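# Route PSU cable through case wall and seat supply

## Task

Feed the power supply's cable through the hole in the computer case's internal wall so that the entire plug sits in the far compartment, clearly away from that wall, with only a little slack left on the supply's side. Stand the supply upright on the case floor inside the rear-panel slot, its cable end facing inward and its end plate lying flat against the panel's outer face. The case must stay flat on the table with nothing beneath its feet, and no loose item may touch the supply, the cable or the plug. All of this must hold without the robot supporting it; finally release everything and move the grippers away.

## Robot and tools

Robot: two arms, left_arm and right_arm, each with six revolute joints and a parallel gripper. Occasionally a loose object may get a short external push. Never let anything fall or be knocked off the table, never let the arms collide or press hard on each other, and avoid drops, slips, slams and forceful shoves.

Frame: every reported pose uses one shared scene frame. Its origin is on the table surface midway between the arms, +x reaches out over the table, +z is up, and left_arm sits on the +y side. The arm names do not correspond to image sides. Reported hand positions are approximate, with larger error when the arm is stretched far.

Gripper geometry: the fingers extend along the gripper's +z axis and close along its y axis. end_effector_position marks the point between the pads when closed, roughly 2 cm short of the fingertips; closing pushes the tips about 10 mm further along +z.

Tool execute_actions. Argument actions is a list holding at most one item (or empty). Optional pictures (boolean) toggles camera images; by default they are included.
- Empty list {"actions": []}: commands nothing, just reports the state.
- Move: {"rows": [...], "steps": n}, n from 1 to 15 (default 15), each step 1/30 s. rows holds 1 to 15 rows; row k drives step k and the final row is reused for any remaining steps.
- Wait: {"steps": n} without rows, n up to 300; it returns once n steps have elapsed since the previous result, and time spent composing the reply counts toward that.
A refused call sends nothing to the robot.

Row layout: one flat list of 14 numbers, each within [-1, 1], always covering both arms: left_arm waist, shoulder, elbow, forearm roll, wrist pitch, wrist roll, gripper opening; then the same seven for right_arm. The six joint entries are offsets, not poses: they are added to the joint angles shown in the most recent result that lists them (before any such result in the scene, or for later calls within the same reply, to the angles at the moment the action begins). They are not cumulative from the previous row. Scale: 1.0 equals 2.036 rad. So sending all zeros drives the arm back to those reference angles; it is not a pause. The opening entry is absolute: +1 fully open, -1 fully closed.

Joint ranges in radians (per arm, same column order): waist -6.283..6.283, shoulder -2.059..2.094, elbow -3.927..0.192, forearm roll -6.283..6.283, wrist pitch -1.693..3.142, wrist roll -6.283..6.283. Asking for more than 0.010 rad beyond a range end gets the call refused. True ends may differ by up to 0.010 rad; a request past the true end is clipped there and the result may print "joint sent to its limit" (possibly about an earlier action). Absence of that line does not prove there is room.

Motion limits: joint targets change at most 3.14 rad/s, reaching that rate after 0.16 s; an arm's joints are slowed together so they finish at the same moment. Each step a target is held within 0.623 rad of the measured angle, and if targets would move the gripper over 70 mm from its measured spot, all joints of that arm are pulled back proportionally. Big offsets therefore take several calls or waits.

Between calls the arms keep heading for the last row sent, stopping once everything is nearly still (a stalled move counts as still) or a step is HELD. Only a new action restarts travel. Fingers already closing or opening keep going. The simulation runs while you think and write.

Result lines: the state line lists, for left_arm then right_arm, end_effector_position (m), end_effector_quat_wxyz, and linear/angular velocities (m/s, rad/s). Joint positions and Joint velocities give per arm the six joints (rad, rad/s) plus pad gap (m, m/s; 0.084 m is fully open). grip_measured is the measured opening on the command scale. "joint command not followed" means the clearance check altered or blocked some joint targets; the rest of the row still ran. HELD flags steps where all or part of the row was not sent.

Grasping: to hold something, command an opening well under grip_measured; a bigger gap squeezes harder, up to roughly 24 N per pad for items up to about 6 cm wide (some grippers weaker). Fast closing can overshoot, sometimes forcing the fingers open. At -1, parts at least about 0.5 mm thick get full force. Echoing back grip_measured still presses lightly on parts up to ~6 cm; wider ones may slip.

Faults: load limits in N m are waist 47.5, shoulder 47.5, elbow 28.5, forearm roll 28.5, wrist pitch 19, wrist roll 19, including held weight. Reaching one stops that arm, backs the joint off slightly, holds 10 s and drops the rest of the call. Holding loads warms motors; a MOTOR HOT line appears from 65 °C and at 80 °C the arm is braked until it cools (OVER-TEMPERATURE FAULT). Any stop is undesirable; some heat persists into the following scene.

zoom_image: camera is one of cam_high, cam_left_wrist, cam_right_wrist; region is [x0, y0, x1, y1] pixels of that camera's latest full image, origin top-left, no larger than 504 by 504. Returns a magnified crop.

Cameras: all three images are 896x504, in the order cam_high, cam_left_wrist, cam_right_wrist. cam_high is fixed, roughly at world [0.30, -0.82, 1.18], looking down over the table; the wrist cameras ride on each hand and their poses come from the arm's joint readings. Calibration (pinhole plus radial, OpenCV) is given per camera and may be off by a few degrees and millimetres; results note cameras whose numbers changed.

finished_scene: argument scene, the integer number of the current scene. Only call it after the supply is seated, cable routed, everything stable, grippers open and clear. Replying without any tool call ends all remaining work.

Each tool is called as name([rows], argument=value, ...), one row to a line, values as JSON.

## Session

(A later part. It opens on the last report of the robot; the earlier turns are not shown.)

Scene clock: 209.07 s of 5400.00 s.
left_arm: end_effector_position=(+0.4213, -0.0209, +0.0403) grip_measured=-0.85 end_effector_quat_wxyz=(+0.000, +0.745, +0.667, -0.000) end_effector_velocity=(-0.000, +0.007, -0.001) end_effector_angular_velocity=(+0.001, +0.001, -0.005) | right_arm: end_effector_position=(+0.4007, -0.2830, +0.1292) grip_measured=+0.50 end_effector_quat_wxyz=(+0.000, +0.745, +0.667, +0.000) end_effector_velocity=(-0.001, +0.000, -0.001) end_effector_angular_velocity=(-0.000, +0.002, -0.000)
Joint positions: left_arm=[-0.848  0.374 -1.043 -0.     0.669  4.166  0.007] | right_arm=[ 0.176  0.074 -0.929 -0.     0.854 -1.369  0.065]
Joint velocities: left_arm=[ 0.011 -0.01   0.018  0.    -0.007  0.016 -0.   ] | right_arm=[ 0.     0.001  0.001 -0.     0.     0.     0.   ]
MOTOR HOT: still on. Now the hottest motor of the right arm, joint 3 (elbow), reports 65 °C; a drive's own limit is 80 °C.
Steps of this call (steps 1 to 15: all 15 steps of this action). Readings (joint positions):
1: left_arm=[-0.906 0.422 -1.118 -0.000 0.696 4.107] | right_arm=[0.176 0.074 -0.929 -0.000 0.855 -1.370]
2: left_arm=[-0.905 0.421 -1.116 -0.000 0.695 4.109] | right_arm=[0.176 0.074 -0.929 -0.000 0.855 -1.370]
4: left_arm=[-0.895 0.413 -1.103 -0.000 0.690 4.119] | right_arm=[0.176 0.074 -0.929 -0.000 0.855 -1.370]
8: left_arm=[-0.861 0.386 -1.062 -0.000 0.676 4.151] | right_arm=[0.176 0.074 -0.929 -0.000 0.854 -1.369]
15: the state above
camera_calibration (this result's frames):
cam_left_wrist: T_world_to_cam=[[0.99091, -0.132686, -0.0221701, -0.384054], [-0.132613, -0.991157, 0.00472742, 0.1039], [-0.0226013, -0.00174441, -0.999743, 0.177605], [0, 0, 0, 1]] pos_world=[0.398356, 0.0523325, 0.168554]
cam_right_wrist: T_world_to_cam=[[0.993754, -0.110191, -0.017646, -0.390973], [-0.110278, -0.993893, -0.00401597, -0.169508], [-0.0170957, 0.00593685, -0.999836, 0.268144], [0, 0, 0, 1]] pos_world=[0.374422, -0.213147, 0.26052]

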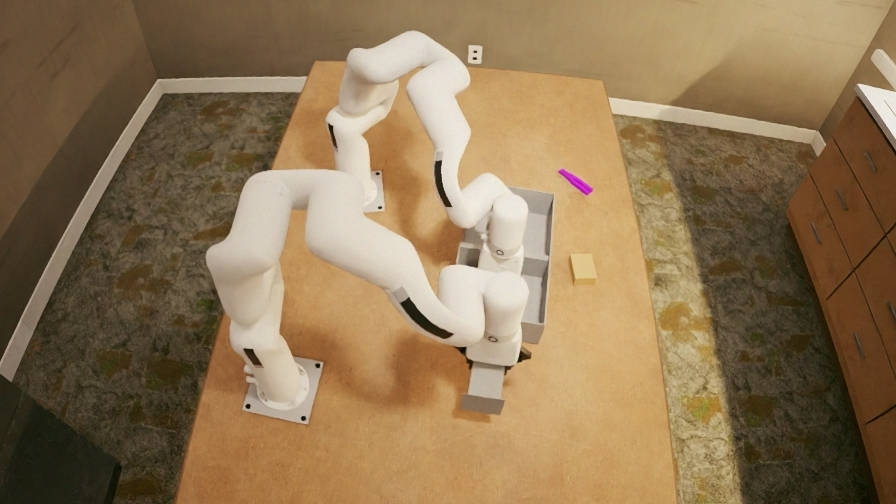

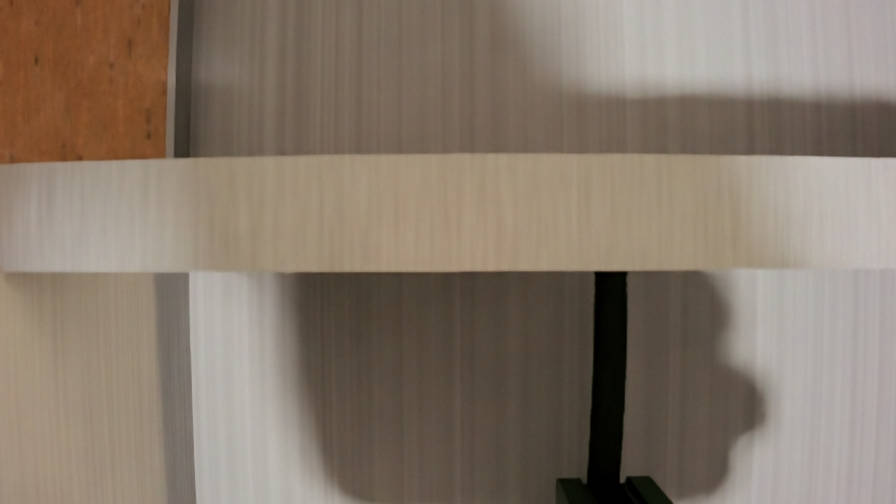

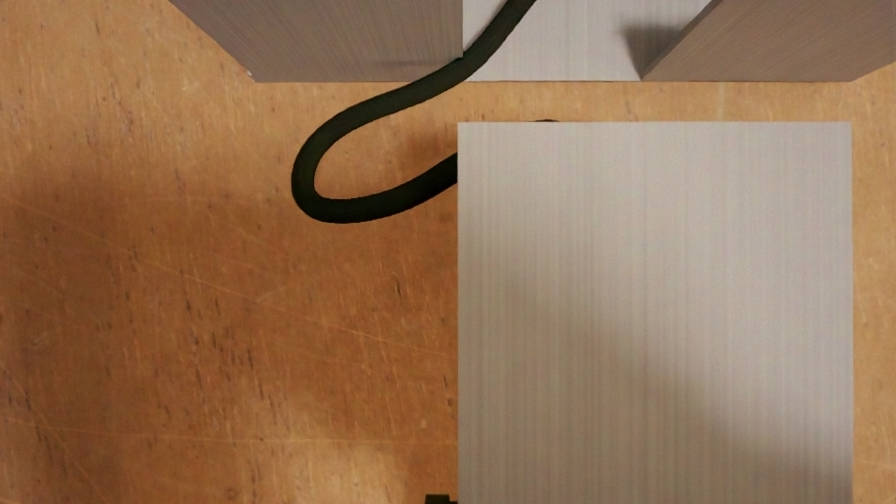

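execute_actions([
  {"rows": [[0.006,-0.005,0.0078,0,-0.0028,0.006,-1, -0.0172,-0.0028,0.0035,0,-0.0005,-0.0172,-0.3],[0.0121,-0.01,0.0156,0,-0.0056,0.0119,-1, -0.0344,-0.0056,0.007,0,-0.0011,-0.0343,-0.3],[0.0181,-0.015,0.0233,0,-0.0083,0.0179,-1, -0.0515,-0.0085,0.0104,0,-0.0016,-0.0515,-0.3],[0.0242,-0.02,0.0311,0,-0.0111,0.0238,-1, -0.0687,-0.0113,0.0139,0,-0.0022,-0.0687,-0.3],[0.0302,-0.025,0.0389,0,-0.0139,0.0298,-1, -0.0859,-0.0141,0.0174,0,-0.0027,-0.0858,-0.3]], "steps": 15},
], pictures=false)

execute_actions([
  {"steps": 15},
])

Scene clock: 213.80 s of 5400.00 s.
left_arm: end_effector_position=(+0.4237, +0.0139, +0.0402) grip_measured=-0.85 end_effector_quat_wxyz=(+0.000, +0.745, +0.667, -0.000) end_effector_velocity=(-0.000, +0.007, -0.000) end_effector_angular_velocity=(-0.000, -0.001, -0.005) | right_arm: end_effector_position=(+0.3919, -0.3603, +0.1290) grip_measured=+0.49 end_effector_quat_wxyz=(-0.000, +0.745, +0.667, -0.000) end_effector_velocity=(-0.001, -0.015, +0.002) end_effector_angular_velocity=(-0.000, -0.006, +0.017)
Joint positions: left_arm=[-0.788  0.324 -0.966 -0.     0.641  4.225  0.007] | right_arm=[ 0.006  0.046 -0.895 -0.     0.849 -1.539  0.065]
Joint velocities: left_arm=[ 0.011 -0.011  0.018  0.    -0.007  0.016  0.   ] | right_arm=[-0.033 -0.008  0.004  0.    -0.003 -0.05   0.   ]
MOTOR HOT: still on. Now the hottest motor of the right arm, joint 3 (elbow), reports 65 °C; a drive's own limit is 80 °C.
Steps of this call (steps 1 to 15: the robot went on to your last target; steps 16 to 90: nothing new was sent; then 1.23 s passed at rest; steps 91 to 105: all 15 steps of this action). Readings (joint positions):
91: left_arm=[-0.846 0.373 -1.041 -0.000 0.668 4.167] | right_arm=[0.176 0.074 -0.929 -0.000 0.855 -1.370]
92: left_arm=[-0.845 0.372 -1.039 -0.000 0.667 4.169] | right_arm=[0.174 0.073 -0.929 -0.000 0.854 -1.374]
94: left_arm=[-0.836 0.364 -1.027 -0.000 0.663 4.179] | right_arm=[0.150 0.069 -0.924 0.000 0.853 -1.399]
98: left_arm=[-0.802 0.336 -0.985 -0.000 0.648 4.210] | right_arm=[0.053 0.054 -0.905 -0.001 0.851 -1.490]
105: the state above

Scene clock: 214.30 s of 5400.00 s.
left_arm: end_effector_position=(+0.4237, +0.0148, +0.0401) grip_measured=-0.85 end_effector_quat_wxyz=(+0.000, +0.745, +0.667, -0.000) end_effector_velocity=(-0.000, +0.000, -0.000) end_effector_angular_velocity=(+0.000, +0.001, +0.000) | right_arm: end_effector_position=(+0.3916, -0.3625, +0.1291) grip_measured=+0.49 end_effector_quat_wxyz=(-0.000, +0.745, +0.667, -0.000) end_effector_velocity=(-0.000, -0.001, +0.000) end_effector_angular_velocity=(-0.000, -0.001, -0.001)
Joint positions: left_arm=[-0.787  0.323 -0.964 -0.     0.641  4.226  0.007] | right_arm=[ 0.002  0.045 -0.894 -0.     0.849 -1.544  0.065]
Joint velocities: left_arm=[ 0.  0.  0. -0.  0. -0. -0.] | right_arm=[-0.001 -0.001  0.001 -0.    -0.    -0.    -0.   ]
MOTOR HOT: still on. Now the hottest motor of the right arm, joint 3 (elbow), reports 65 °C; a drive's own limit is 80 °C.
Steps of this call (steps 1 to 15: the robot went on to your last target). Readings (joint positions):
1: left_arm=[-0.788 0.324 -0.966 -0.000 0.641 4.225] | right_arm=[0.005 0.046 -0.894 -0.000 0.849 -1.541]
2: left_arm=[-0.787 0.324 -0.965 -0.000 0.641 4.225] | right_arm=[0.005 0.046 -0.894 -0.000 0.849 -1.542]
4: left_arm=[-0.787 0.324 -0.965 -0.000 0.641 4.226] | right_arm=[0.004 0.045 -0.894 -0.000 0.849 -1.543]
8: left_arm=[-0.787 0.323 -0.964 -0.000 0.641 4.226] | right_arm=[0.002 0.045 -0.894 -0.000 0.849 -1.544]
15: the state above
All arms were judged still, so your last target was given up. Only a new action makes them travel on or press farther. Fingers that are still opening or closing keep moving.
camera_calibration (this result's frames):
cam_left_wrist: T_world_to_cam=[[0.991015, -0.1319, -0.0221594, -0.381779], [-0.131827, -0.991262, 0.00470485, 0.139284], [-0.0225863, -0.00174137, -0.999743, 0.177573], [0, 0, 0, 1]] pos_world=[0.400721, 0.08802, 0.168412]
cam_right_wrist: T_world_to_cam=[[0.993725, -0.110243, -0.0189009, -0.390469], [-0.110334, -0.993887, -0.0038357, -0.24947], [-0.0183625, 0.00589705, -0.999814, 0.26879], [0, 0, 0, 1]] pos_world=[0.36543, -0.292576, 0.260403]

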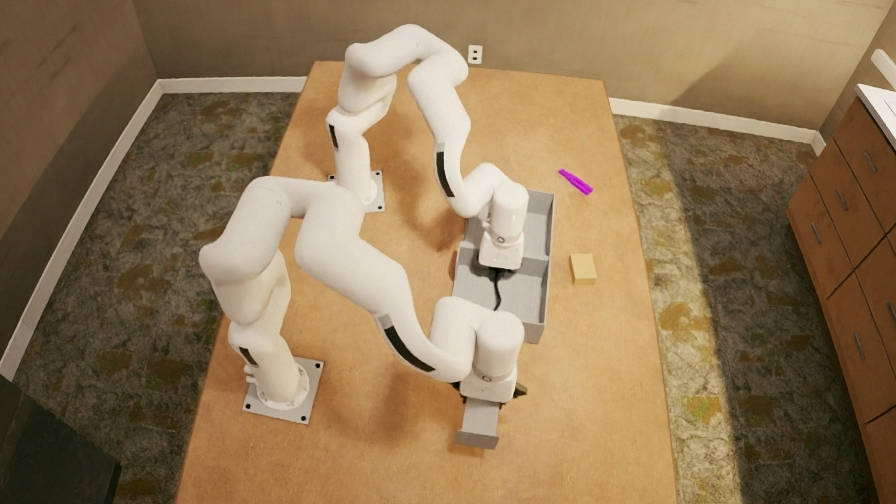

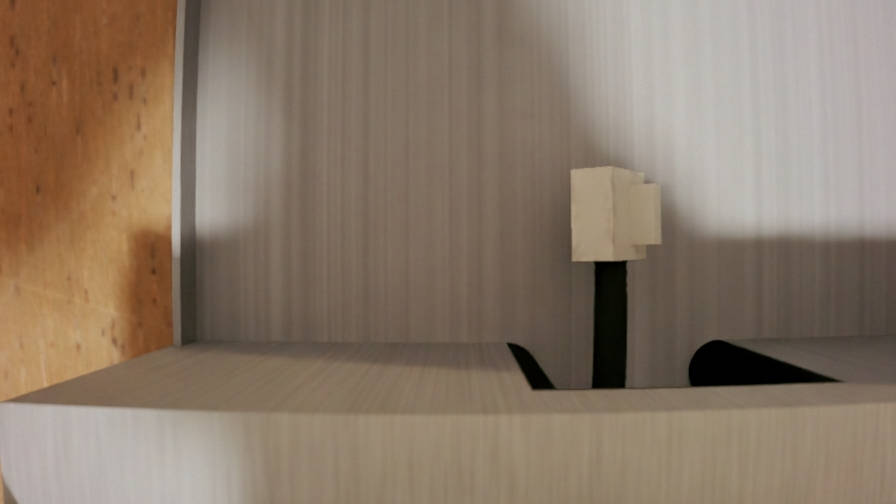

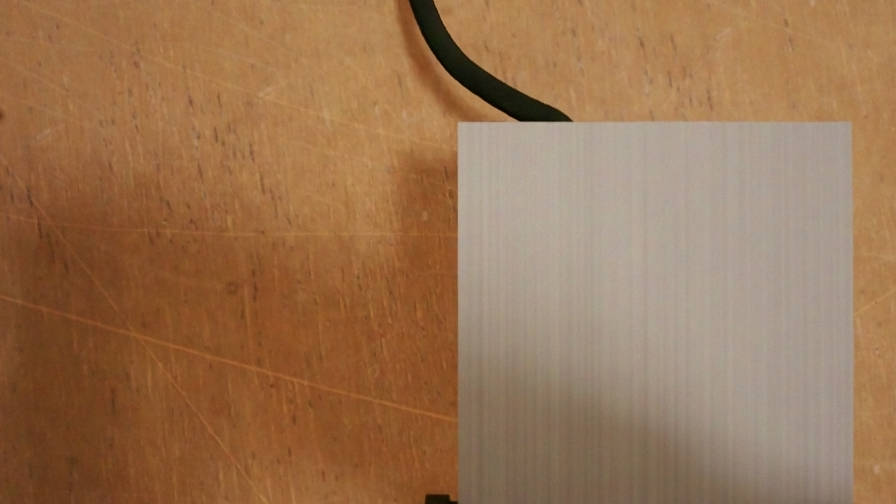

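execute_actions([
  {"rows": [[0,0,0,0,0,0,-0.6, 0,0.0122,0.0052,0,-0.0174,0,-0.3],[0,0,0,0,0,0,-0.6, 0,0.0244,0.0104,0,-0.0348,0,-0.3],[0,0,0,0,0,0,-0.6, 0,0.0367,0.0156,0,-0.0523,0,-0.3],[0,0,0,0,0,0,-0.6, 0,0.0489,0.0208,0,-0.0697,0,-0.3],[0,0,0,0,0,0,-0.6, 0,0.055,0.0234,0,-0.0784,0,-0.3],[0,0,0,0,0,0,-0.6, 0,0.055,0.0234,0,-0.0784,0,-0.3],[0,0,0,0,0,0,-0.6, 0,0.058,0.0247,0,-0.0827,0,-0.3],[0,0,0,0,0,0,0, 0,0.058,0.0247,0,-0.0827,0,-0.3],[0,0,0,0,0,0,0, 0,0.0611,0.026,0,-0.0871,0,-0.3]], "steps": 15},
], pictures=false)

execute_actions([
  {"steps": 15},
])

Scene clock: 221.63 s of 5400.00 s.
left_arm: end_effector_position=(+0.4237, +0.0149, +0.0401) grip_measured=-0.01 end_effector_quat_wxyz=(+0.000, +0.745, +0.667, -0.000) end_effector_velocity=(+0.000, -0.000, +0.000) end_effector_angular_velocity=(-0.000, -0.001, -0.001) | right_arm: end_effector_position=(+0.3922, -0.3625, +0.0694) grip_measured=+0.50 end_effector_quat_wxyz=(+0.000, +0.745, +0.667, +0.000) end_effector_velocity=(+0.014, -0.001, -0.005) end_effector_angular_velocity=(-0.004, -0.048, -0.000)
Joint positions: left_arm=[-0.786  0.323 -0.964 -0.     0.641  4.226  0.044] | right_arm=[ 0.002  0.165 -0.844 -0.     0.677 -1.544  0.065]
Joint velocities: left_arm=[-0.     0.    -0.001 -0.    -0.     0.001  0.001] | right_arm=[ 0.001  0.026 -0.005  0.    -0.069  0.     0.   ]
MOTOR HOT: still on. Now the hottest motor of the right arm, joint 3 (elbow), reports 65 °C; a drive's own limit is 80 °C.
Steps of this call (steps 1 to 90: nothing new was sent; then 3.83 s passed at rest; steps 91 to 105: all 15 steps of this action). Readings (joint positions):
91: left_arm=[-0.786 0.323 -0.964 -0.000 0.641 4.226] | right_arm=[0.002 0.045 -0.894 -0.000 0.849 -1.544]
92: left_arm=[-0.786 0.323 -0.964 -0.000 0.641 4.226] | right_arm=[0.002 0.047 -0.893 -0.000 0.845 -1.544]
94: left_arm=[-0.786 0.323 -0.964 -0.000 0.641 4.226] | right_arm=[0.001 0.063 -0.889 -0.001 0.818 -1.544]
98: left_arm=[-0.786 0.323 -0.964 -0.000 0.641 4.226] | right_arm=[0.001 0.129 -0.857 -0.001 0.733 -1.544]
105: the state above

Scene clock: 222.13 s of 5400.00 s.
left_arm: end_effector_position=(+0.4237, +0.0148, +0.0401) grip_measured=-0.01 end_effector_quat_wxyz=(+0.000, +0.745, +0.667, -0.000) end_effector_velocity=(+0.000, +0.000, +0.000) end_effector_angular_velocity=(-0.000, -0.000, +0.001) | right_arm: end_effector_position=(+0.3918, -0.3625, +0.0672) grip_measured=+0.50 end_effector_quat_wxyz=(+0.000, +0.745, +0.667, +0.000) end_effector_velocity=(+0.000, +0.000, -0.000) end_effector_angular_velocity=(-0.000, +0.000, -0.001)
Joint positions: left_arm=[-0.787  0.323 -0.964 -0.     0.641  4.226  0.044] | right_arm=[ 0.002  0.169 -0.841 -0.     0.672 -1.544  0.065]
Joint velocities: left_arm=[ 0. -0.  0. -0. -0. -0. -0.] | right_arm=[ 0.     0.001 -0.    -0.    -0.     0.001  0.   ]
MOTOR HOT: still on. Now the hottest motor of the right arm, joint 3 (elbow), reports 65 °C; a drive's own limit is 80 °C.
Steps of this call (steps 1 to 15: the robot went on to your last target). Readings (joint positions):
1: left_arm=[-0.786 0.323 -0.964 -0.000 0.641 4.226] | right_arm=[0.002 0.166 -0.844 -0.000 0.676 -1.544]
2: left_arm=[-0.786 0.323 -0.964 -0.000 0.641 4.226] | right_arm=[0.002 0.167 -0.843 -0.000 0.674 -1.544]
4: left_arm=[-0.786 0.323 -0.964 -0.000 0.641 4.226] | right_arm=[0.002 0.168 -0.842 -0.000 0.673 -1.544]
8: left_arm=[-0.787 0.323 -0.964 -0.000 0.641 4.226] | right_arm=[0.002 0.169 -0.841 -0.000 0.672 -1.544]
15: the state above
All arms were judged still, so your last target was given up. Only a new action makes them travel on or press farther. Fingers that are still opening or closing keep moving.
camera_calibration (this result's frames):
cam_left_wrist: T_world_to_cam=[[0.991016, -0.131898, -0.0221627, -0.381779], [-0.131825, -0.991262, 0.00470303, 0.139285], [-0.0225894, -0.00173917, -0.999743, 0.177573], [0, 0, 0, 1]] pos_world=[0.400721, 0.0880212, 0.168411]
cam_right_wrist: T_world_to_cam=[[0.993748, -0.110169, -0.0180887, -0.391888], [-0.110256, -0.993896, -0.00389923, -0.249712], [-0.0175487, 0.00586924, -0.999829, 0.206664], [0, 0, 0, 1]] pos_world=[0.365532, -0.292574, 0.198566]

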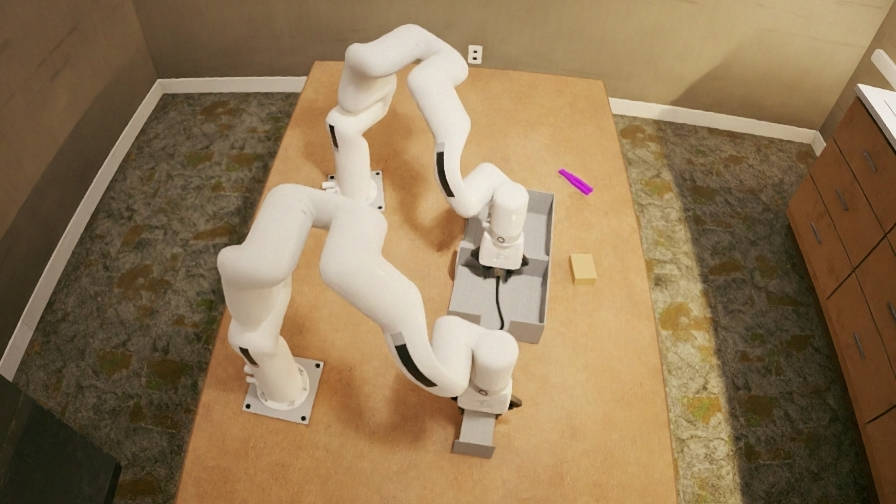

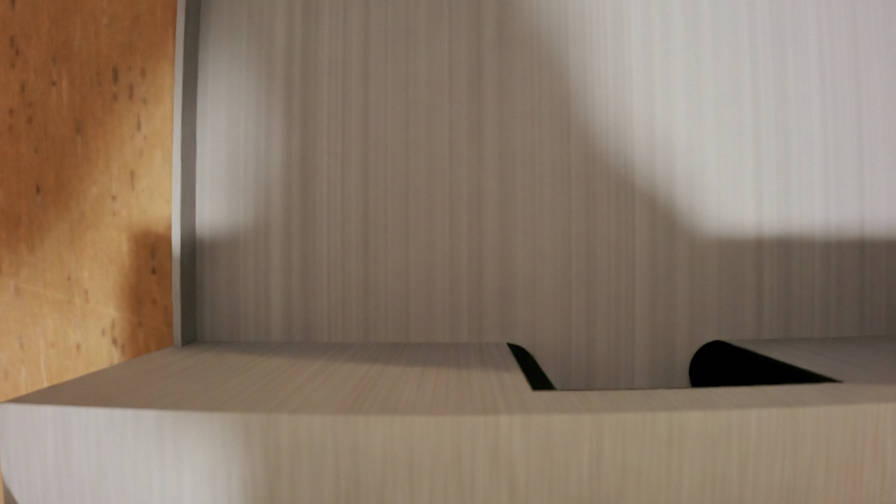

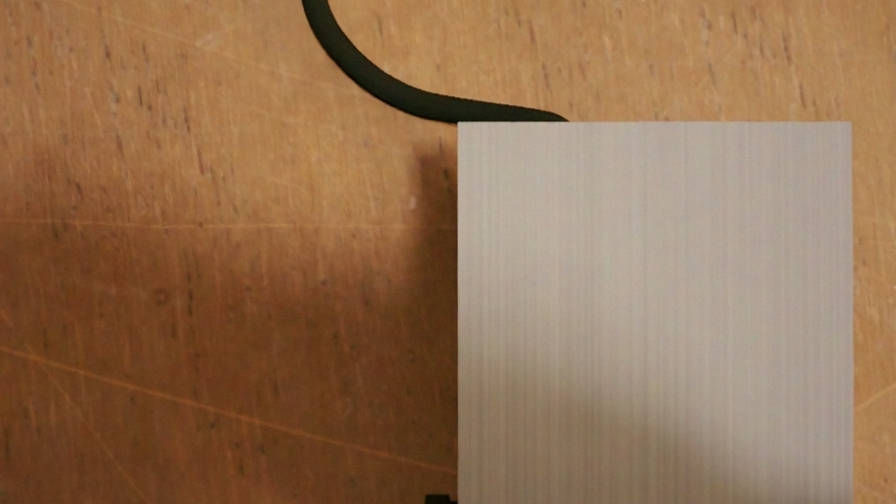

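execute_actions([
  {"rows": [[0,-0.0517,-0.012,0,0.0637,0,0, 0,0,0,0,0,0,1]], "steps": 15},
], pictures=false)

execute_actions([
  {"rows": [[-0.0673,0.0639,-0.1543,0,0.0903,-0.0673,0, 0,-0.0847,-0.0458,0,0.1305,0,1]], "steps": 15},
], pictures=false)

execute_actions([
  {"steps": 15},
])

Scene clock: 236.57 s of 5400.00 s.
left_arm: end_effector_position=(+0.4232, +0.0152, +0.0885) grip_measured=-0.01 end_effector_quat_wxyz=(-0.001, +0.745, +0.667, -0.000) end_effector_velocity=(+0.002, -0.001, +0.009) end_effector_angular_velocity=(-0.003, -0.005, +0.000) | right_arm: end_effector_position=(+0.3918, -0.3625, +0.0673) grip_measured=+1.00 end_effector_quat_wxyz=(+0.000, +0.745, +0.667, +0.000) end_effector_velocity=(-0.001, +0.000, -0.000) end_effector_angular_velocity=(-0.000, +0.001, +0.001)
Joint positions: left_arm=[-0.787  0.22  -0.987 -0.     0.769  4.226  0.044] | right_arm=[ 0.002  0.169 -0.841 -0.     0.672 -1.544  0.084]
Joint velocities: left_arm=[ 0.    -0.015 -0.009 -0.     0.018 -0.     0.   ] | right_arm=[ 0.     0.     0.001 -0.001  0.    -0.001  0.   ]
MOTOR HOT: cleared. Now the hottest motor of the right arm, joint 3 (elbow), reports 61 °C.
Steps of this call (steps 1 to 90: nothing new was sent; then 10.93 s passed at rest; steps 91 to 105: all 15 steps of this action). Readings (joint positions):
91: left_arm=[-0.787 0.323 -0.964 -0.000 0.641 4.226] | right_arm=[0.002 0.170 -0.841 -0.000 0.672 -1.544]
92: left_arm=[-0.787 0.321 -0.964 -0.000 0.645 4.226] | right_arm=[0.002 0.170 -0.841 -0.000 0.672 -1.544]
94: left_arm=[-0.787 0.295 -0.967 -0.000 0.682 4.226] | right_arm=[0.002 0.169 -0.842 -0.000 0.671 -1.544]
98: left_arm=[-0.786 0.231 -0.990 -0.000 0.747 4.226] | right_arm=[0.002 0.169 -0.842 -0.000 0.671 -1.544]
105: the state above

Scene clock: 237.07 s of 5400.00 s.
left_arm: end_effector_position=(+0.4298, -0.0766, +0.1268) grip_measured=-0.01 end_effector_quat_wxyz=(-0.001, +0.745, +0.667, -0.000) end_effector_velocity=(-0.003, -0.021, +0.005) end_effector_angular_velocity=(+0.017, +0.019, +0.014) | right_arm: end_effector_position=(+0.3916, -0.3625, +0.1569) grip_measured=+1.00 end_effector_quat_wxyz=(-0.000, +0.745, +0.667, -0.000) end_effector_velocity=(-0.013, +0.001, +0.011) end_effector_angular_velocity=(+0.004, +0.040, -0.001)
Joint positions: left_arm=[-0.919  0.346 -1.29  -0.     0.946  4.094  0.044] | right_arm=[ 0.002  0.002 -0.931 -0.     0.93  -1.544  0.084]
Joint velocities: left_arm=[-0.033  0.048 -0.093  0.001  0.07  -0.046 -0.   ] | right_arm=[-0.    -0.029 -0.009  0.001  0.078  0.    -0.   ]
Steps of this call (steps 1 to 15: all 15 steps of this action). Readings (joint positions):
1: left_arm=[-0.787 0.220 -0.988 -0.000 0.769 4.226] | right_arm=[0.002 0.169 -0.841 -0.000 0.672 -1.544]
2: left_arm=[-0.788 0.221 -0.991 -0.000 0.772 4.224] | right_arm=[0.002 0.167 -0.842 -0.000 0.676 -1.544]
4: left_arm=[-0.803 0.238 -1.029 -0.000 0.797 4.206] | right_arm=[0.002 0.145 -0.852 -0.000 0.717 -1.544]
8: left_arm=[-0.872 0.300 -1.184 -0.000 0.882 4.142] | right_arm=[0.002 0.049 -0.909 -0.000 0.853 -1.544]
15: the state above

Scene clock: 237.57 s of 5400.00 s.
left_arm: end_effector_position=(+0.4298, -0.0796, +0.1284) grip_measured=-0.01 end_effector_quat_wxyz=(-0.001, +0.745, +0.667, -0.000) end_effector_velocity=(-0.000, -0.001, +0.000) end_effector_angular_velocity=(-0.000, -0.000, -0.001) | right_arm: end_effector_position=(+0.3918, -0.3625, +0.1600) grip_measured=+1.00 end_effector_quat_wxyz=(+0.000, +0.745, +0.667, -0.000) end_effector_velocity=(+0.000, -0.000, +0.001) end_effector_angular_velocity=(-0.000, -0.002, -0.000)
Joint positions: left_arm=[-0.923  0.35  -1.301 -0.     0.952  4.089  0.044] | right_arm=[ 0.002 -0.003 -0.935 -0.     0.937 -1.544  0.084]
Joint velocities: left_arm=[-0.001  0.001 -0.002  0.     0.001 -0.001 -0.   ] | right_arm=[ 0.    -0.002 -0.001 -0.     0.     0.     0.   ]
Steps of this call (steps 1 to 15: the robot went on to your last target). Readings (joint positions):
1: left_arm=[-0.920 0.347 -1.293 -0.000 0.948 4.093] | right_arm=[0.002 0.001 -0.931 -0.000 0.932 -1.544]
2: left_arm=[-0.921 0.348 -1.295 -0.000 0.949 4.092] | right_arm=[0.002 -0.000 -0.932 -0.000 0.934 -1.544]
4: left_arm=[-0.922 0.349 -1.298 -0.000 0.951 4.090] | right_arm=[0.002 -0.001 -0.933 -0.000 0.935 -1.544]
8: left_arm=[-0.923 0.350 -1.300 -0.000 0.952 4.090] | right_arm=[0.002 -0.002 -0.934 -0.000 0.937 -1.544]
15: the state above
camera_calibration (this result's frames):
cam_left_wrist: T_world_to_cam=[[0.990996, -0.1318, -0.0235923, -0.398115], [-0.131746, -0.991276, 0.00380885, 0.0461405], [-0.0238885, -0.00066635, -0.999714, 0.266438], [0, 0, 0, 1]] pos_world=[0.406973, -0.00655591, 0.256794]
cam_right_wrist: T_world_to_cam=[[0.993736, -0.110254, -0.0182453, -0.390209], [-0.110341, -0.993886, -0.00382033, -0.249355], [-0.0177125, 0.00580959, -0.999826, 0.299452], [0, 0, 0, 1]] pos_world=[0.365555, -0.292592, 0.291328]

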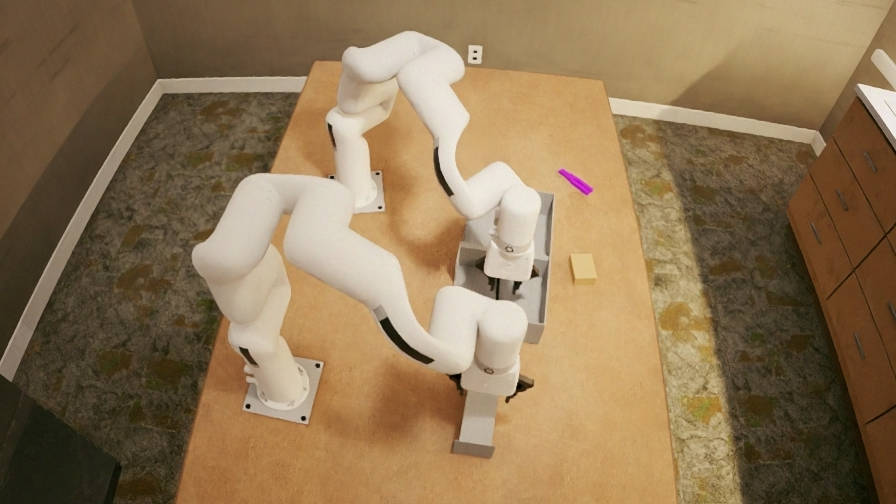

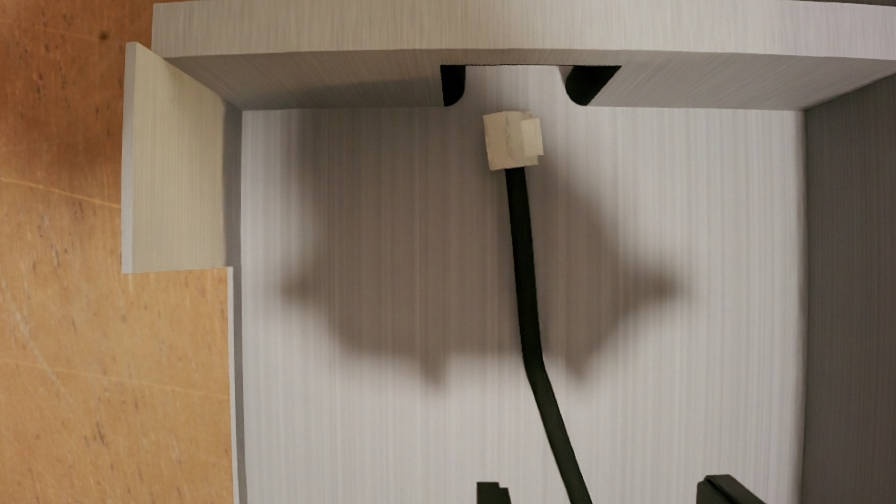

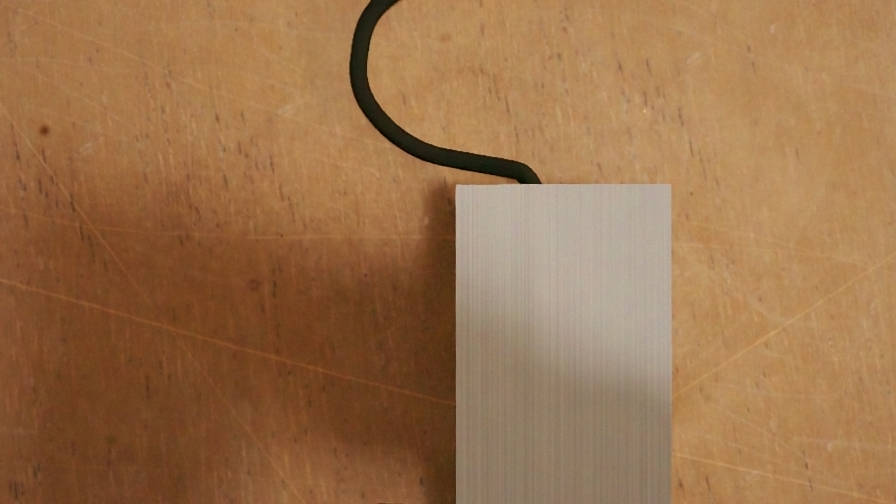

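execute_actions([
  {"rows": [[0.164,-0.1694,0.2062,0,-0.0373,0.1449,0.5, 0,0,0,0,0,1.0,0]], "steps": 15},
], pictures=false)

execute_actions([
  {"steps": 25},
], pictures=false)

execute_actions([
  {"rows": [[0,0,0,0,0,0,0.5, 0.267,0.1526,-0.197,0,0.0449,0.647,0]], "steps": 15},
], pictures=false)

execute_actions([
  {"steps": 30},
])

Scene clock: 257.13 s of 5400.00 s.
left_arm: end_effector_position=(+0.4388, +0.0810, +0.1404) grip_measured=+0.49 end_effector_quat_wxyz=(-0.000, +0.734, +0.679, -0.000) end_effector_velocity=(-0.051, +0.341, +0.003) end_effector_angular_velocity=(+0.003, +0.004, +0.091) | right_arm: end_effector_position=(+0.3918, -0.3625, +0.1600) grip_measured=-0.01 end_effector_quat_wxyz=(+0.000, +0.966, +0.259, +0.000) end_effector_velocity=(+0.001, +0.000, +0.000) end_effector_angular_velocity=(+0.001, -0.002, -2.689)
Joint positions: left_arm=[-0.65   0.068 -0.958 -0.     0.89   4.33   0.065] | right_arm=[ 0.002 -0.003 -0.935 -0.     0.937 -0.607  0.044]
Joint velocities: left_arm=[ 0.61  -0.625  0.76   0.001 -0.129  0.519 -0.   ] | right_arm=[-0.     0.001 -0.002  0.001 -0.     2.689 -0.   ]
From where the robot then was, a joint's target lay farther than a number of 1.0 reaches, so one or more steps of this call were cut to that.
Steps of this call (steps 1 to 15: the robot went on to your last target; steps 16 to 90: nothing new was sent; then 16.07 s passed at rest; steps 91 to 105: all 15 steps of this action). Readings (joint positions):
91: left_arm=[-0.923 0.350 -1.301 -0.000 0.952 4.089] | right_arm=[0.002 -0.003 -0.935 -0.000 0.937 -1.544]
92: left_arm=[-0.921 0.348 -1.298 -0.000 0.951 4.092] | right_arm=[0.002 -0.003 -0.935 -0.000 0.937 -1.540]
94: left_arm=[-0.895 0.319 -1.260 -0.000 0.944 4.119] | right_arm=[0.002 -0.003 -0.935 -0.000 0.937 -1.499]
98: left_arm=[-0.803 0.226 -1.151 -0.000 0.925 4.195] | right_arm=[0.002 -0.003 -0.935 -0.000 0.937 -1.237]
105: the state above

Scene clock: 257.97 s of 5400.00 s.
left_arm: end_effector_position=(+0.4320, +0.1141, +0.1399) grip_measured=+0.49 end_effector_quat_wxyz=(-0.000, +0.732, +0.681, -0.000) end_effector_velocity=(+0.000, +0.000, +0.000) end_effector_angular_velocity=(-0.000, -0.000, -0.002) | right_arm: end_effector_position=(+0.3918, -0.3625, +0.1600) grip_measured=-0.01 end_effector_quat_wxyz=(+0.000, +0.959, -0.283, +0.000) end_effector_velocity=(-0.000, +0.000, +0.000) end_effector_angular_velocity=(+0.000, -0.000, -0.015)
Joint positions: left_arm=[-0.59   0.006 -0.882 -0.     0.876  4.384  0.065] | right_arm=[ 0.002 -0.003 -0.935 -0.     0.937  0.49   0.044]
Joint velocities: left_arm=[ 0.    -0.     0.    -0.    -0.     0.002 -0.   ] | right_arm=[-0.    -0.001  0.     0.     0.     0.015  0.   ]
Steps of this call (steps 1 to 25: the robot went on to your last target). Readings (joint positions):
1: left_arm=[-0.631 0.049 -0.936 -0.000 0.887 4.345] | right_arm=[0.002 -0.003 -0.935 -0.000 0.937 -0.516]
2: left_arm=[-0.618 0.036 -0.919 -0.000 0.884 4.357] | right_arm=[0.002 -0.003 -0.935 -0.000 0.937 -0.426]
4: left_arm=[-0.603 0.020 -0.900 -0.000 0.880 4.371] | right_arm=[0.002 -0.003 -0.935 -0.000 0.937 -0.246]
8: left_arm=[-0.594 0.010 -0.887 -0.000 0.877 4.381] | right_arm=[0.002 -0.003 -0.935 -0.000 0.937 0.113]
25: the state above

Scene clock: 258.47 s of 5400.00 s.
left_arm: end_effector_position=(+0.4320, +0.1141, +0.1399) grip_measured=+0.49 end_effector_quat_wxyz=(-0.000, +0.732, +0.681, -0.000) end_effector_velocity=(+0.000, +0.000, +0.000) end_effector_angular_velocity=(-0.000, -0.000, -0.001) | right_arm: end_effector_position=(+0.4358, -0.2167, +0.1631) grip_measured=-0.01 end_effector_quat_wxyz=(+0.000, +0.937, -0.350, +0.000) end_effector_velocity=(+0.040, +0.342, -0.002) end_effector_angular_velocity=(+0.000, +0.002, -0.727)
Joint positions: left_arm=[-0.59   0.006 -0.882 -0.     0.876  4.384  0.065] | right_arm=[ 0.301  0.168 -1.155 -0.     0.987  0.931  0.044]
Joint velocities: left_arm=[ 0.     0.    -0.001 -0.     0.     0.001  0.   ] | right_arm=[ 0.645  0.368 -0.474  0.001  0.108  1.371  0.   ]
Steps of this call (steps 1 to 15: all 15 steps of this action). Readings (joint positions):
1: left_arm=[-0.590 0.006 -0.882 -0.000 0.876 4.384] | right_arm=[0.002 -0.003 -0.935 -0.000 0.937 0.491]
2: left_arm=[-0.590 0.006 -0.882 -0.000 0.876 4.384] | right_arm=[0.004 -0.001 -0.937 -0.000 0.938 0.495]
4: left_arm=[-0.590 0.006 -0.882 -0.000 0.876 4.384] | right_arm=[0.035 0.017 -0.961 -0.001 0.944 0.535]
8: left_arm=[-0.590 0.006 -0.882 -0.000 0.876 4.384] | right_arm=[0.141 0.077 -1.038 -0.000 0.961 0.660]
15: the state above

Scene clock: 259.47 s of 5400.00 s.
left_arm: end_effector_position=(+0.4320, +0.1141, +0.1399) grip_measured=+0.49 end_effector_quat_wxyz=(-0.000, +0.732, +0.681, -0.000) end_effector_velocity=(-0.000, -0.000, +0.000) end_effector_angular_velocity=(-0.000, -0.000, +0.001) | right_arm: end_effector_position=(+0.4323, -0.0826, +0.1599) grip_measured=-0.01 end_effector_quat_wxyz=(+0.000, +0.782, -0.624, +0.000) end_effector_velocity=(-0.001, +0.001, -0.000) end_effector_angular_velocity=(-0.000, +0.000, -0.001)
Joint positions: left_arm=[-0.59   0.006 -0.882 -0.     0.876  4.384  0.065] | right_arm=[ 0.545  0.307 -1.335 -0.     1.029  1.807  0.044]
Joint velocities: left_arm=[-0.    -0.     0.     0.    -0.    -0.001  0.   ] | right_arm=[ 0.002  0.    -0.     0.     0.     0.003 -0.   ]
Steps of this call (steps 1 to 30: the robot went on to your last target). Readings (joint positions):
1: left_arm=[-0.590 0.006 -0.882 -0.000 0.876 4.384] | right_arm=[0.322 0.180 -1.171 -0.000 0.991 0.978]
2: left_arm=[-0.590 0.006 -0.882 -0.000 0.876 4.384] | right_arm=[0.343 0.192 -1.186 -0.000 0.994 1.029]
4: left_arm=[-0.590 0.006 -0.882 -0.000 0.876 4.384] | right_arm=[0.384 0.215 -1.216 -0.000 1.001 1.139]
8: left_arm=[-0.590 0.006 -0.882 -0.000 0.876 4.384] | right_arm=[0.459 0.258 -1.272 -0.000 1.014 1.415]
30: the state above
camera_calibration (this result's frames):
cam_left_wrist: T_world_to_cam=[[0.99538, -0.0932675, -0.0227815, -0.380904], [-0.0931889, -0.995638, 0.00449088, 0.222187], [-0.023101, -0.00234715, -0.99973, 0.278023], [0, 0, 0, 1]] pos_world=[0.406272, 0.186345, 0.268273]
cam_right_wrist: T_world_to_cam=[[-0.974999, -0.221476, -0.0180567, 0.442212], [-0.221428, 0.975166, -0.00464362, 0.244033], [0.0186367, -0.000529273, -0.999826, 0.282178], [0, 0, 0, 1]] pos_world=[0.479933, -0.139884, 0.291247]

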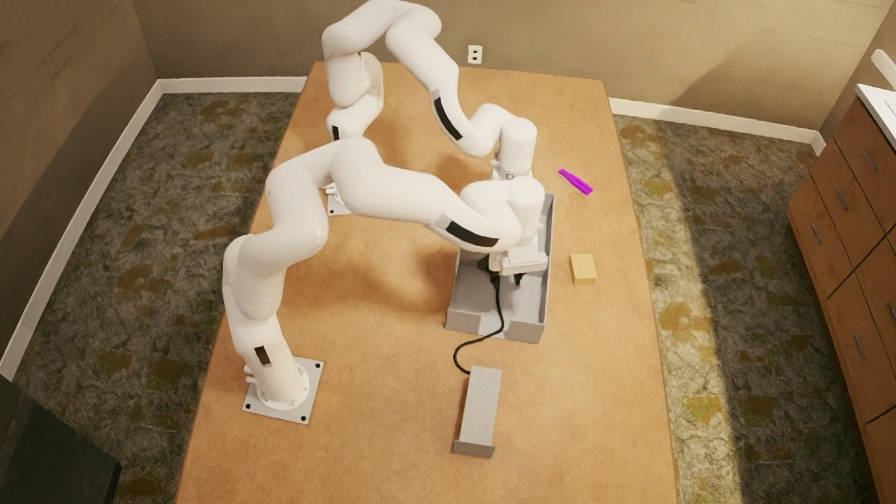

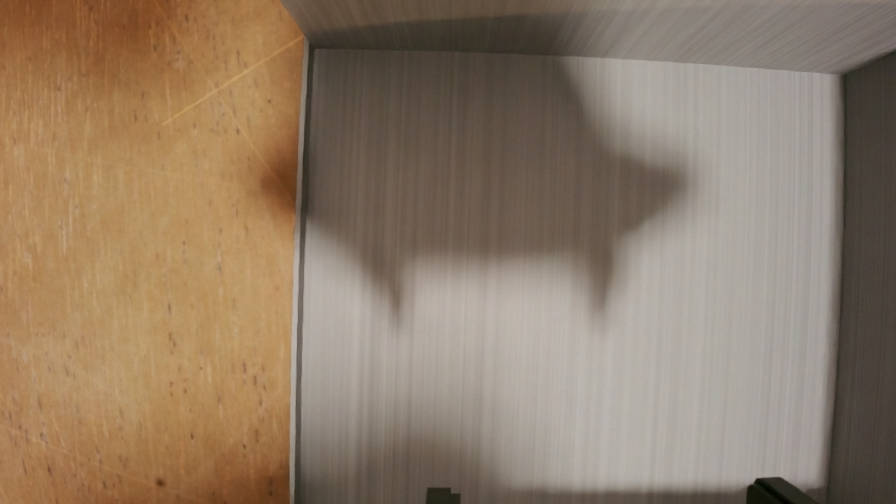

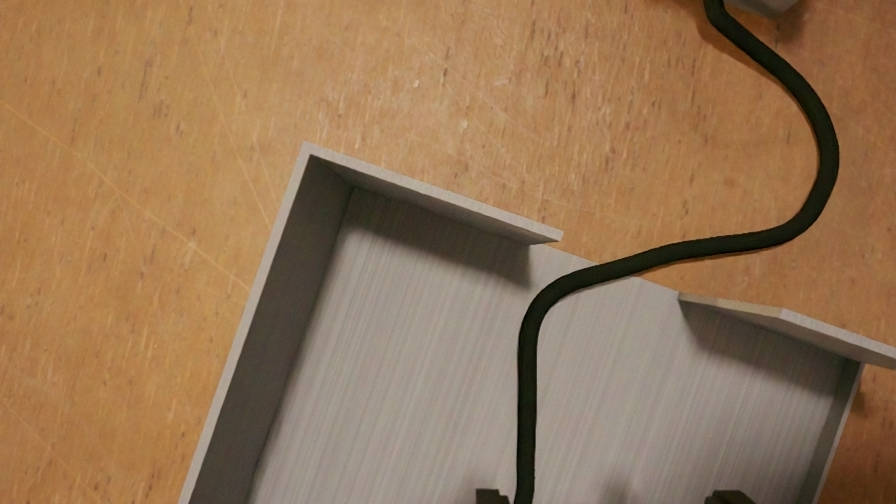

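execute_actions([
  {"rows": [[0,0,0,0,0,0,0.5, -0.0011,0.1083,0.0395,0,-0.1483,0,0]], "steps": 15},
], pictures=false)

execute_actions([
  {"steps": 15},
])

execute_actions([
  {"rows": [[0,0,0,0,0,0,0.5, 0,0,0,0,0,0,-1]], "steps": 15},
], pictures=false)

Scene clock: 265.50 s of 5400.00 s.
left_arm: end_effector_position=(+0.4320, +0.1141, +0.1399) grip_measured=+0.49 end_effector_quat_wxyz=(-0.000, +0.732, +0.681, -0.000) end_effector_velocity=(-0.000, -0.000, -0.000) end_effector_angular_velocity=(+0.000, +0.000, +0.001) | right_arm: end_effector_position=(+0.4362, -0.0819, +0.0341) grip_measured=-0.01 end_effector_quat_wxyz=(+0.002, +0.781, -0.625, -0.001) end_effector_velocity=(+0.024, +0.012, -0.027) end_effector_angular_velocity=(+0.042, -0.087, +0.001)
Joint positions: left_arm=[-0.59   0.006 -0.882 -0.     0.876  4.384  0.065] | right_arm=[ 0.543  0.519 -1.257 -0.     0.742  1.807  0.044]
Joint velocities: left_arm=[-0.001 -0.     0.001 -0.    -0.001 -0.001 -0.   ] | right_arm=[-0.     0.076 -0.005 -0.    -0.167 -0.001  0.   ]
Steps of this call (steps 1 to 15: the robot went on to your last target; steps 16 to 90: nothing new was sent; then 2.53 s passed at rest; steps 91 to 105: all 15 steps of this action). Readings (joint positions):
91: left_arm=[-0.590 0.006 -0.882 -0.000 0.876 4.384] | right_arm=[0.545 0.308 -1.335 -0.000 1.028 1.807]
92: left_arm=[-0.590 0.006 -0.882 -0.000 0.876 4.384] | right_arm=[0.545 0.310 -1.335 -0.000 1.024 1.807]
94: left_arm=[-0.590 0.006 -0.882 -0.000 0.876 4.384] | right_arm=[0.545 0.333 -1.330 -0.000 0.984 1.807]
98: left_arm=[-0.590 0.006 -0.882 -0.000 0.876 4.384] | right_arm=[0.544 0.426 -1.290 -0.000 0.869 1.807]
105: the state above

Scene clock: 266.00 s of 5400.00 s.
left_arm: end_effector_position=(+0.4320, +0.1141, +0.1399) grip_measured=+0.49 end_effector_quat_wxyz=(-0.000, +0.732, +0.681, -0.000) end_effector_velocity=(+0.000, -0.000, +0.000) end_effector_angular_velocity=(-0.000, -0.000, -0.001) | right_arm: end_effector_position=(+0.4374, -0.0814, +0.0303) grip_measured=-0.01 end_effector_quat_wxyz=(-0.000, +0.781, -0.625, +0.000) end_effector_velocity=(-0.001, -0.000, -0.002) end_effector_angular_velocity=(-0.001, +0.003, -0.000)
Joint positions: left_arm=[-0.59   0.006 -0.882 -0.     0.876  4.384  0.065] | right_arm=[ 0.543  0.528 -1.255 -0.     0.727  1.807  0.044]
Joint velocities: left_arm=[-0.  0. -0. -0. -0.  0. -0.] | right_arm=[ 0.     0.002  0.002  0.    -0.001  0.001 -0.   ]
Steps of this call (steps 1 to 15: the robot went on to your last target). Readings (joint positions):
1: left_arm=[-0.590 0.006 -0.882 -0.000 0.876 4.384] | right_arm=[0.543 0.521 -1.257 -0.000 0.738 1.807]
2: left_arm=[-0.590 0.006 -0.882 -0.000 0.876 4.384] | right_arm=[0.543 0.522 -1.258 -0.000 0.734 1.807]
4: left_arm=[-0.590 0.006 -0.882 -0.000 0.876 4.384] | right_arm=[0.543 0.524 -1.258 -0.000 0.730 1.807]
8: left_arm=[-0.590 0.006 -0.882 -0.000 0.876 4.384] | right_arm=[0.543 0.526 -1.256 -0.000 0.728 1.807]
15: the state above
camera_calibration (this result's frames):
cam_left_wrist: T_world_to_cam=[[0.99538, -0.0932675, -0.0227815, -0.380904], [-0.0931889, -0.995638, 0.00449095, 0.222187], [-0.023101, -0.00234722, -0.99973, 0.278023], [0, 0, 0, 1]] pos_world=[0.406272, 0.186345, 0.268273]
cam_right_wrist: T_world_to_cam=[[-0.975444, -0.219379, -0.0195258, 0.445545], [-0.219339, 0.97564, -0.00420993, 0.242514], [0.0199738, 0.000176229, -0.9998, 0.151979], [0, 0, 0, 1]] pos_world=[0.484761, -0.13889, 0.161669]

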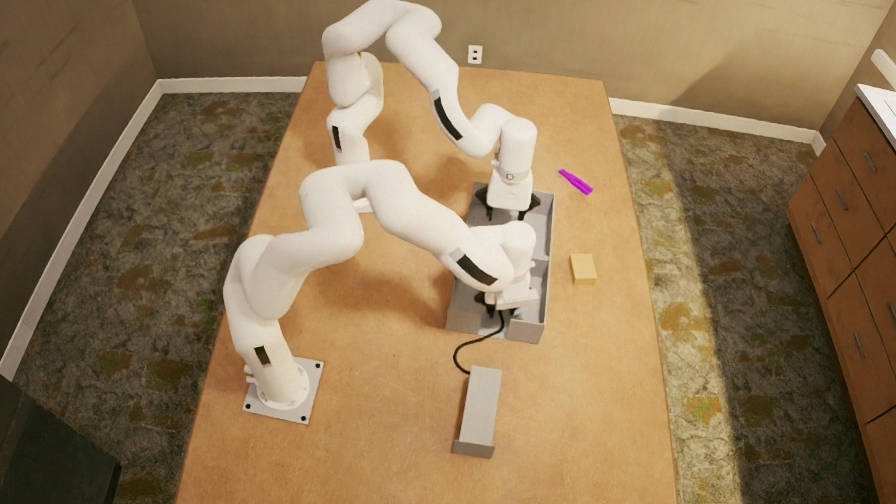

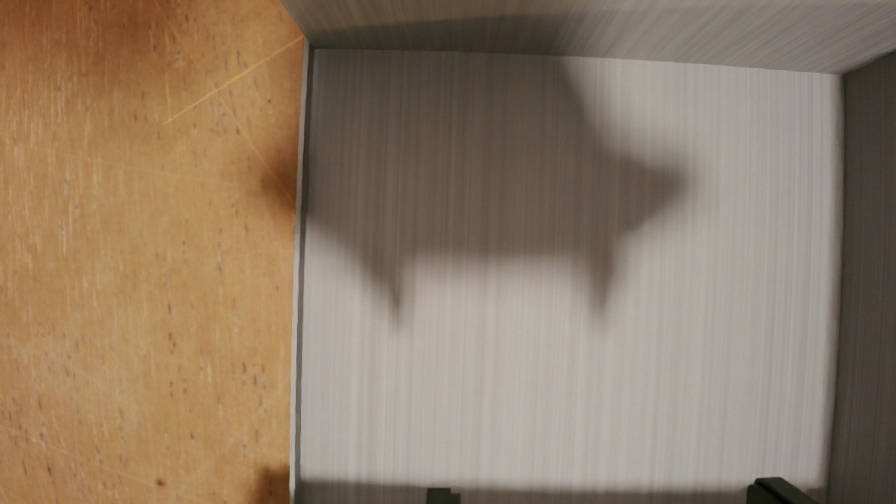

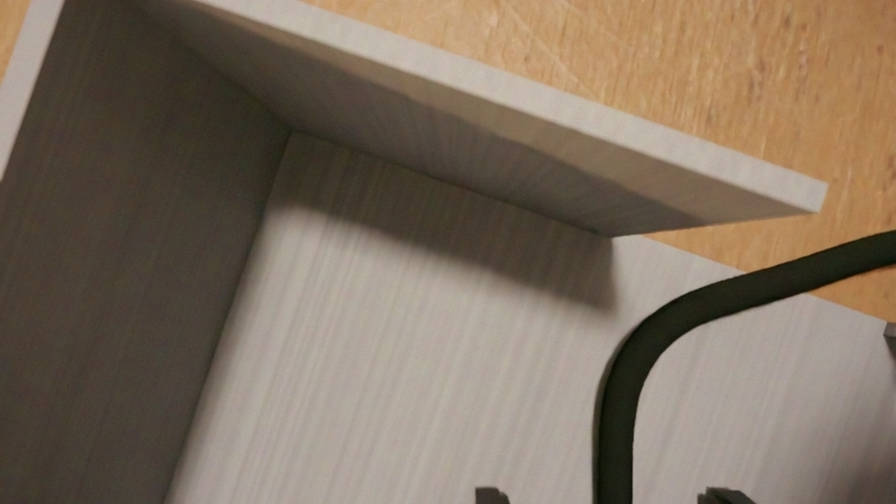

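Scene clock: 266.50 s of 5400.00 s.
left_arm: end_effector_position=(+0.4320, +0.1141, +0.1399) grip_measured=+0.49 end_effector_quat_wxyz=(-0.000, +0.732, +0.681, -0.000) end_effector_velocity=(+0.000, +0.000, -0.000) end_effector_angular_velocity=(+0.000, +0.000, +0.001) | right_arm: end_effector_position=(+0.4374, -0.0814, +0.0303) grip_measured=-0.85 end_effector_quat_wxyz=(-0.000, +0.781, -0.625, +0.000) end_effector_velocity=(+0.000, +0.000, -0.000) end_effector_angular_velocity=(+0.000, +0.000, -0.000)
Joint positions: left_arm=[-0.59   0.006 -0.882 -0.     0.876  4.384  0.065] | right_arm=[ 0.543  0.528 -1.255 -0.     0.727  1.807  0.007]
Joint velocities: left_arm=[ 0.001 -0.     0.    -0.     0.     0.001  0.   ] | right_arm=[ 0.     0.    -0.001  0.     0.     0.     0.   ]
Steps of this call (steps 1 to 15: all 15 steps of this action). Readings (joint positions):
1: left_arm=[-0.590 0.006 -0.882 -0.000 0.876 4.384] | right_arm=[0.543 0.528 -1.255 -0.000 0.727 1.807]
2: left_arm=[-0.590 0.006 -0.882 -0.000 0.876 4.384] | right_arm=[0.543 0.528 -1.255 -0.000 0.727 1.807]
4: left_arm=[-0.590 0.006 -0.882 -0.000 0.876 4.384] | right_arm=[0.543 0.528 -1.255 -0.000 0.727 1.807]
8: left_arm=[-0.590 0.006 -0.882 -0.000 0.876 4.384] | right_arm=[0.543 0.528 -1.255 -0.000 0.727 1.807]
15: the state above


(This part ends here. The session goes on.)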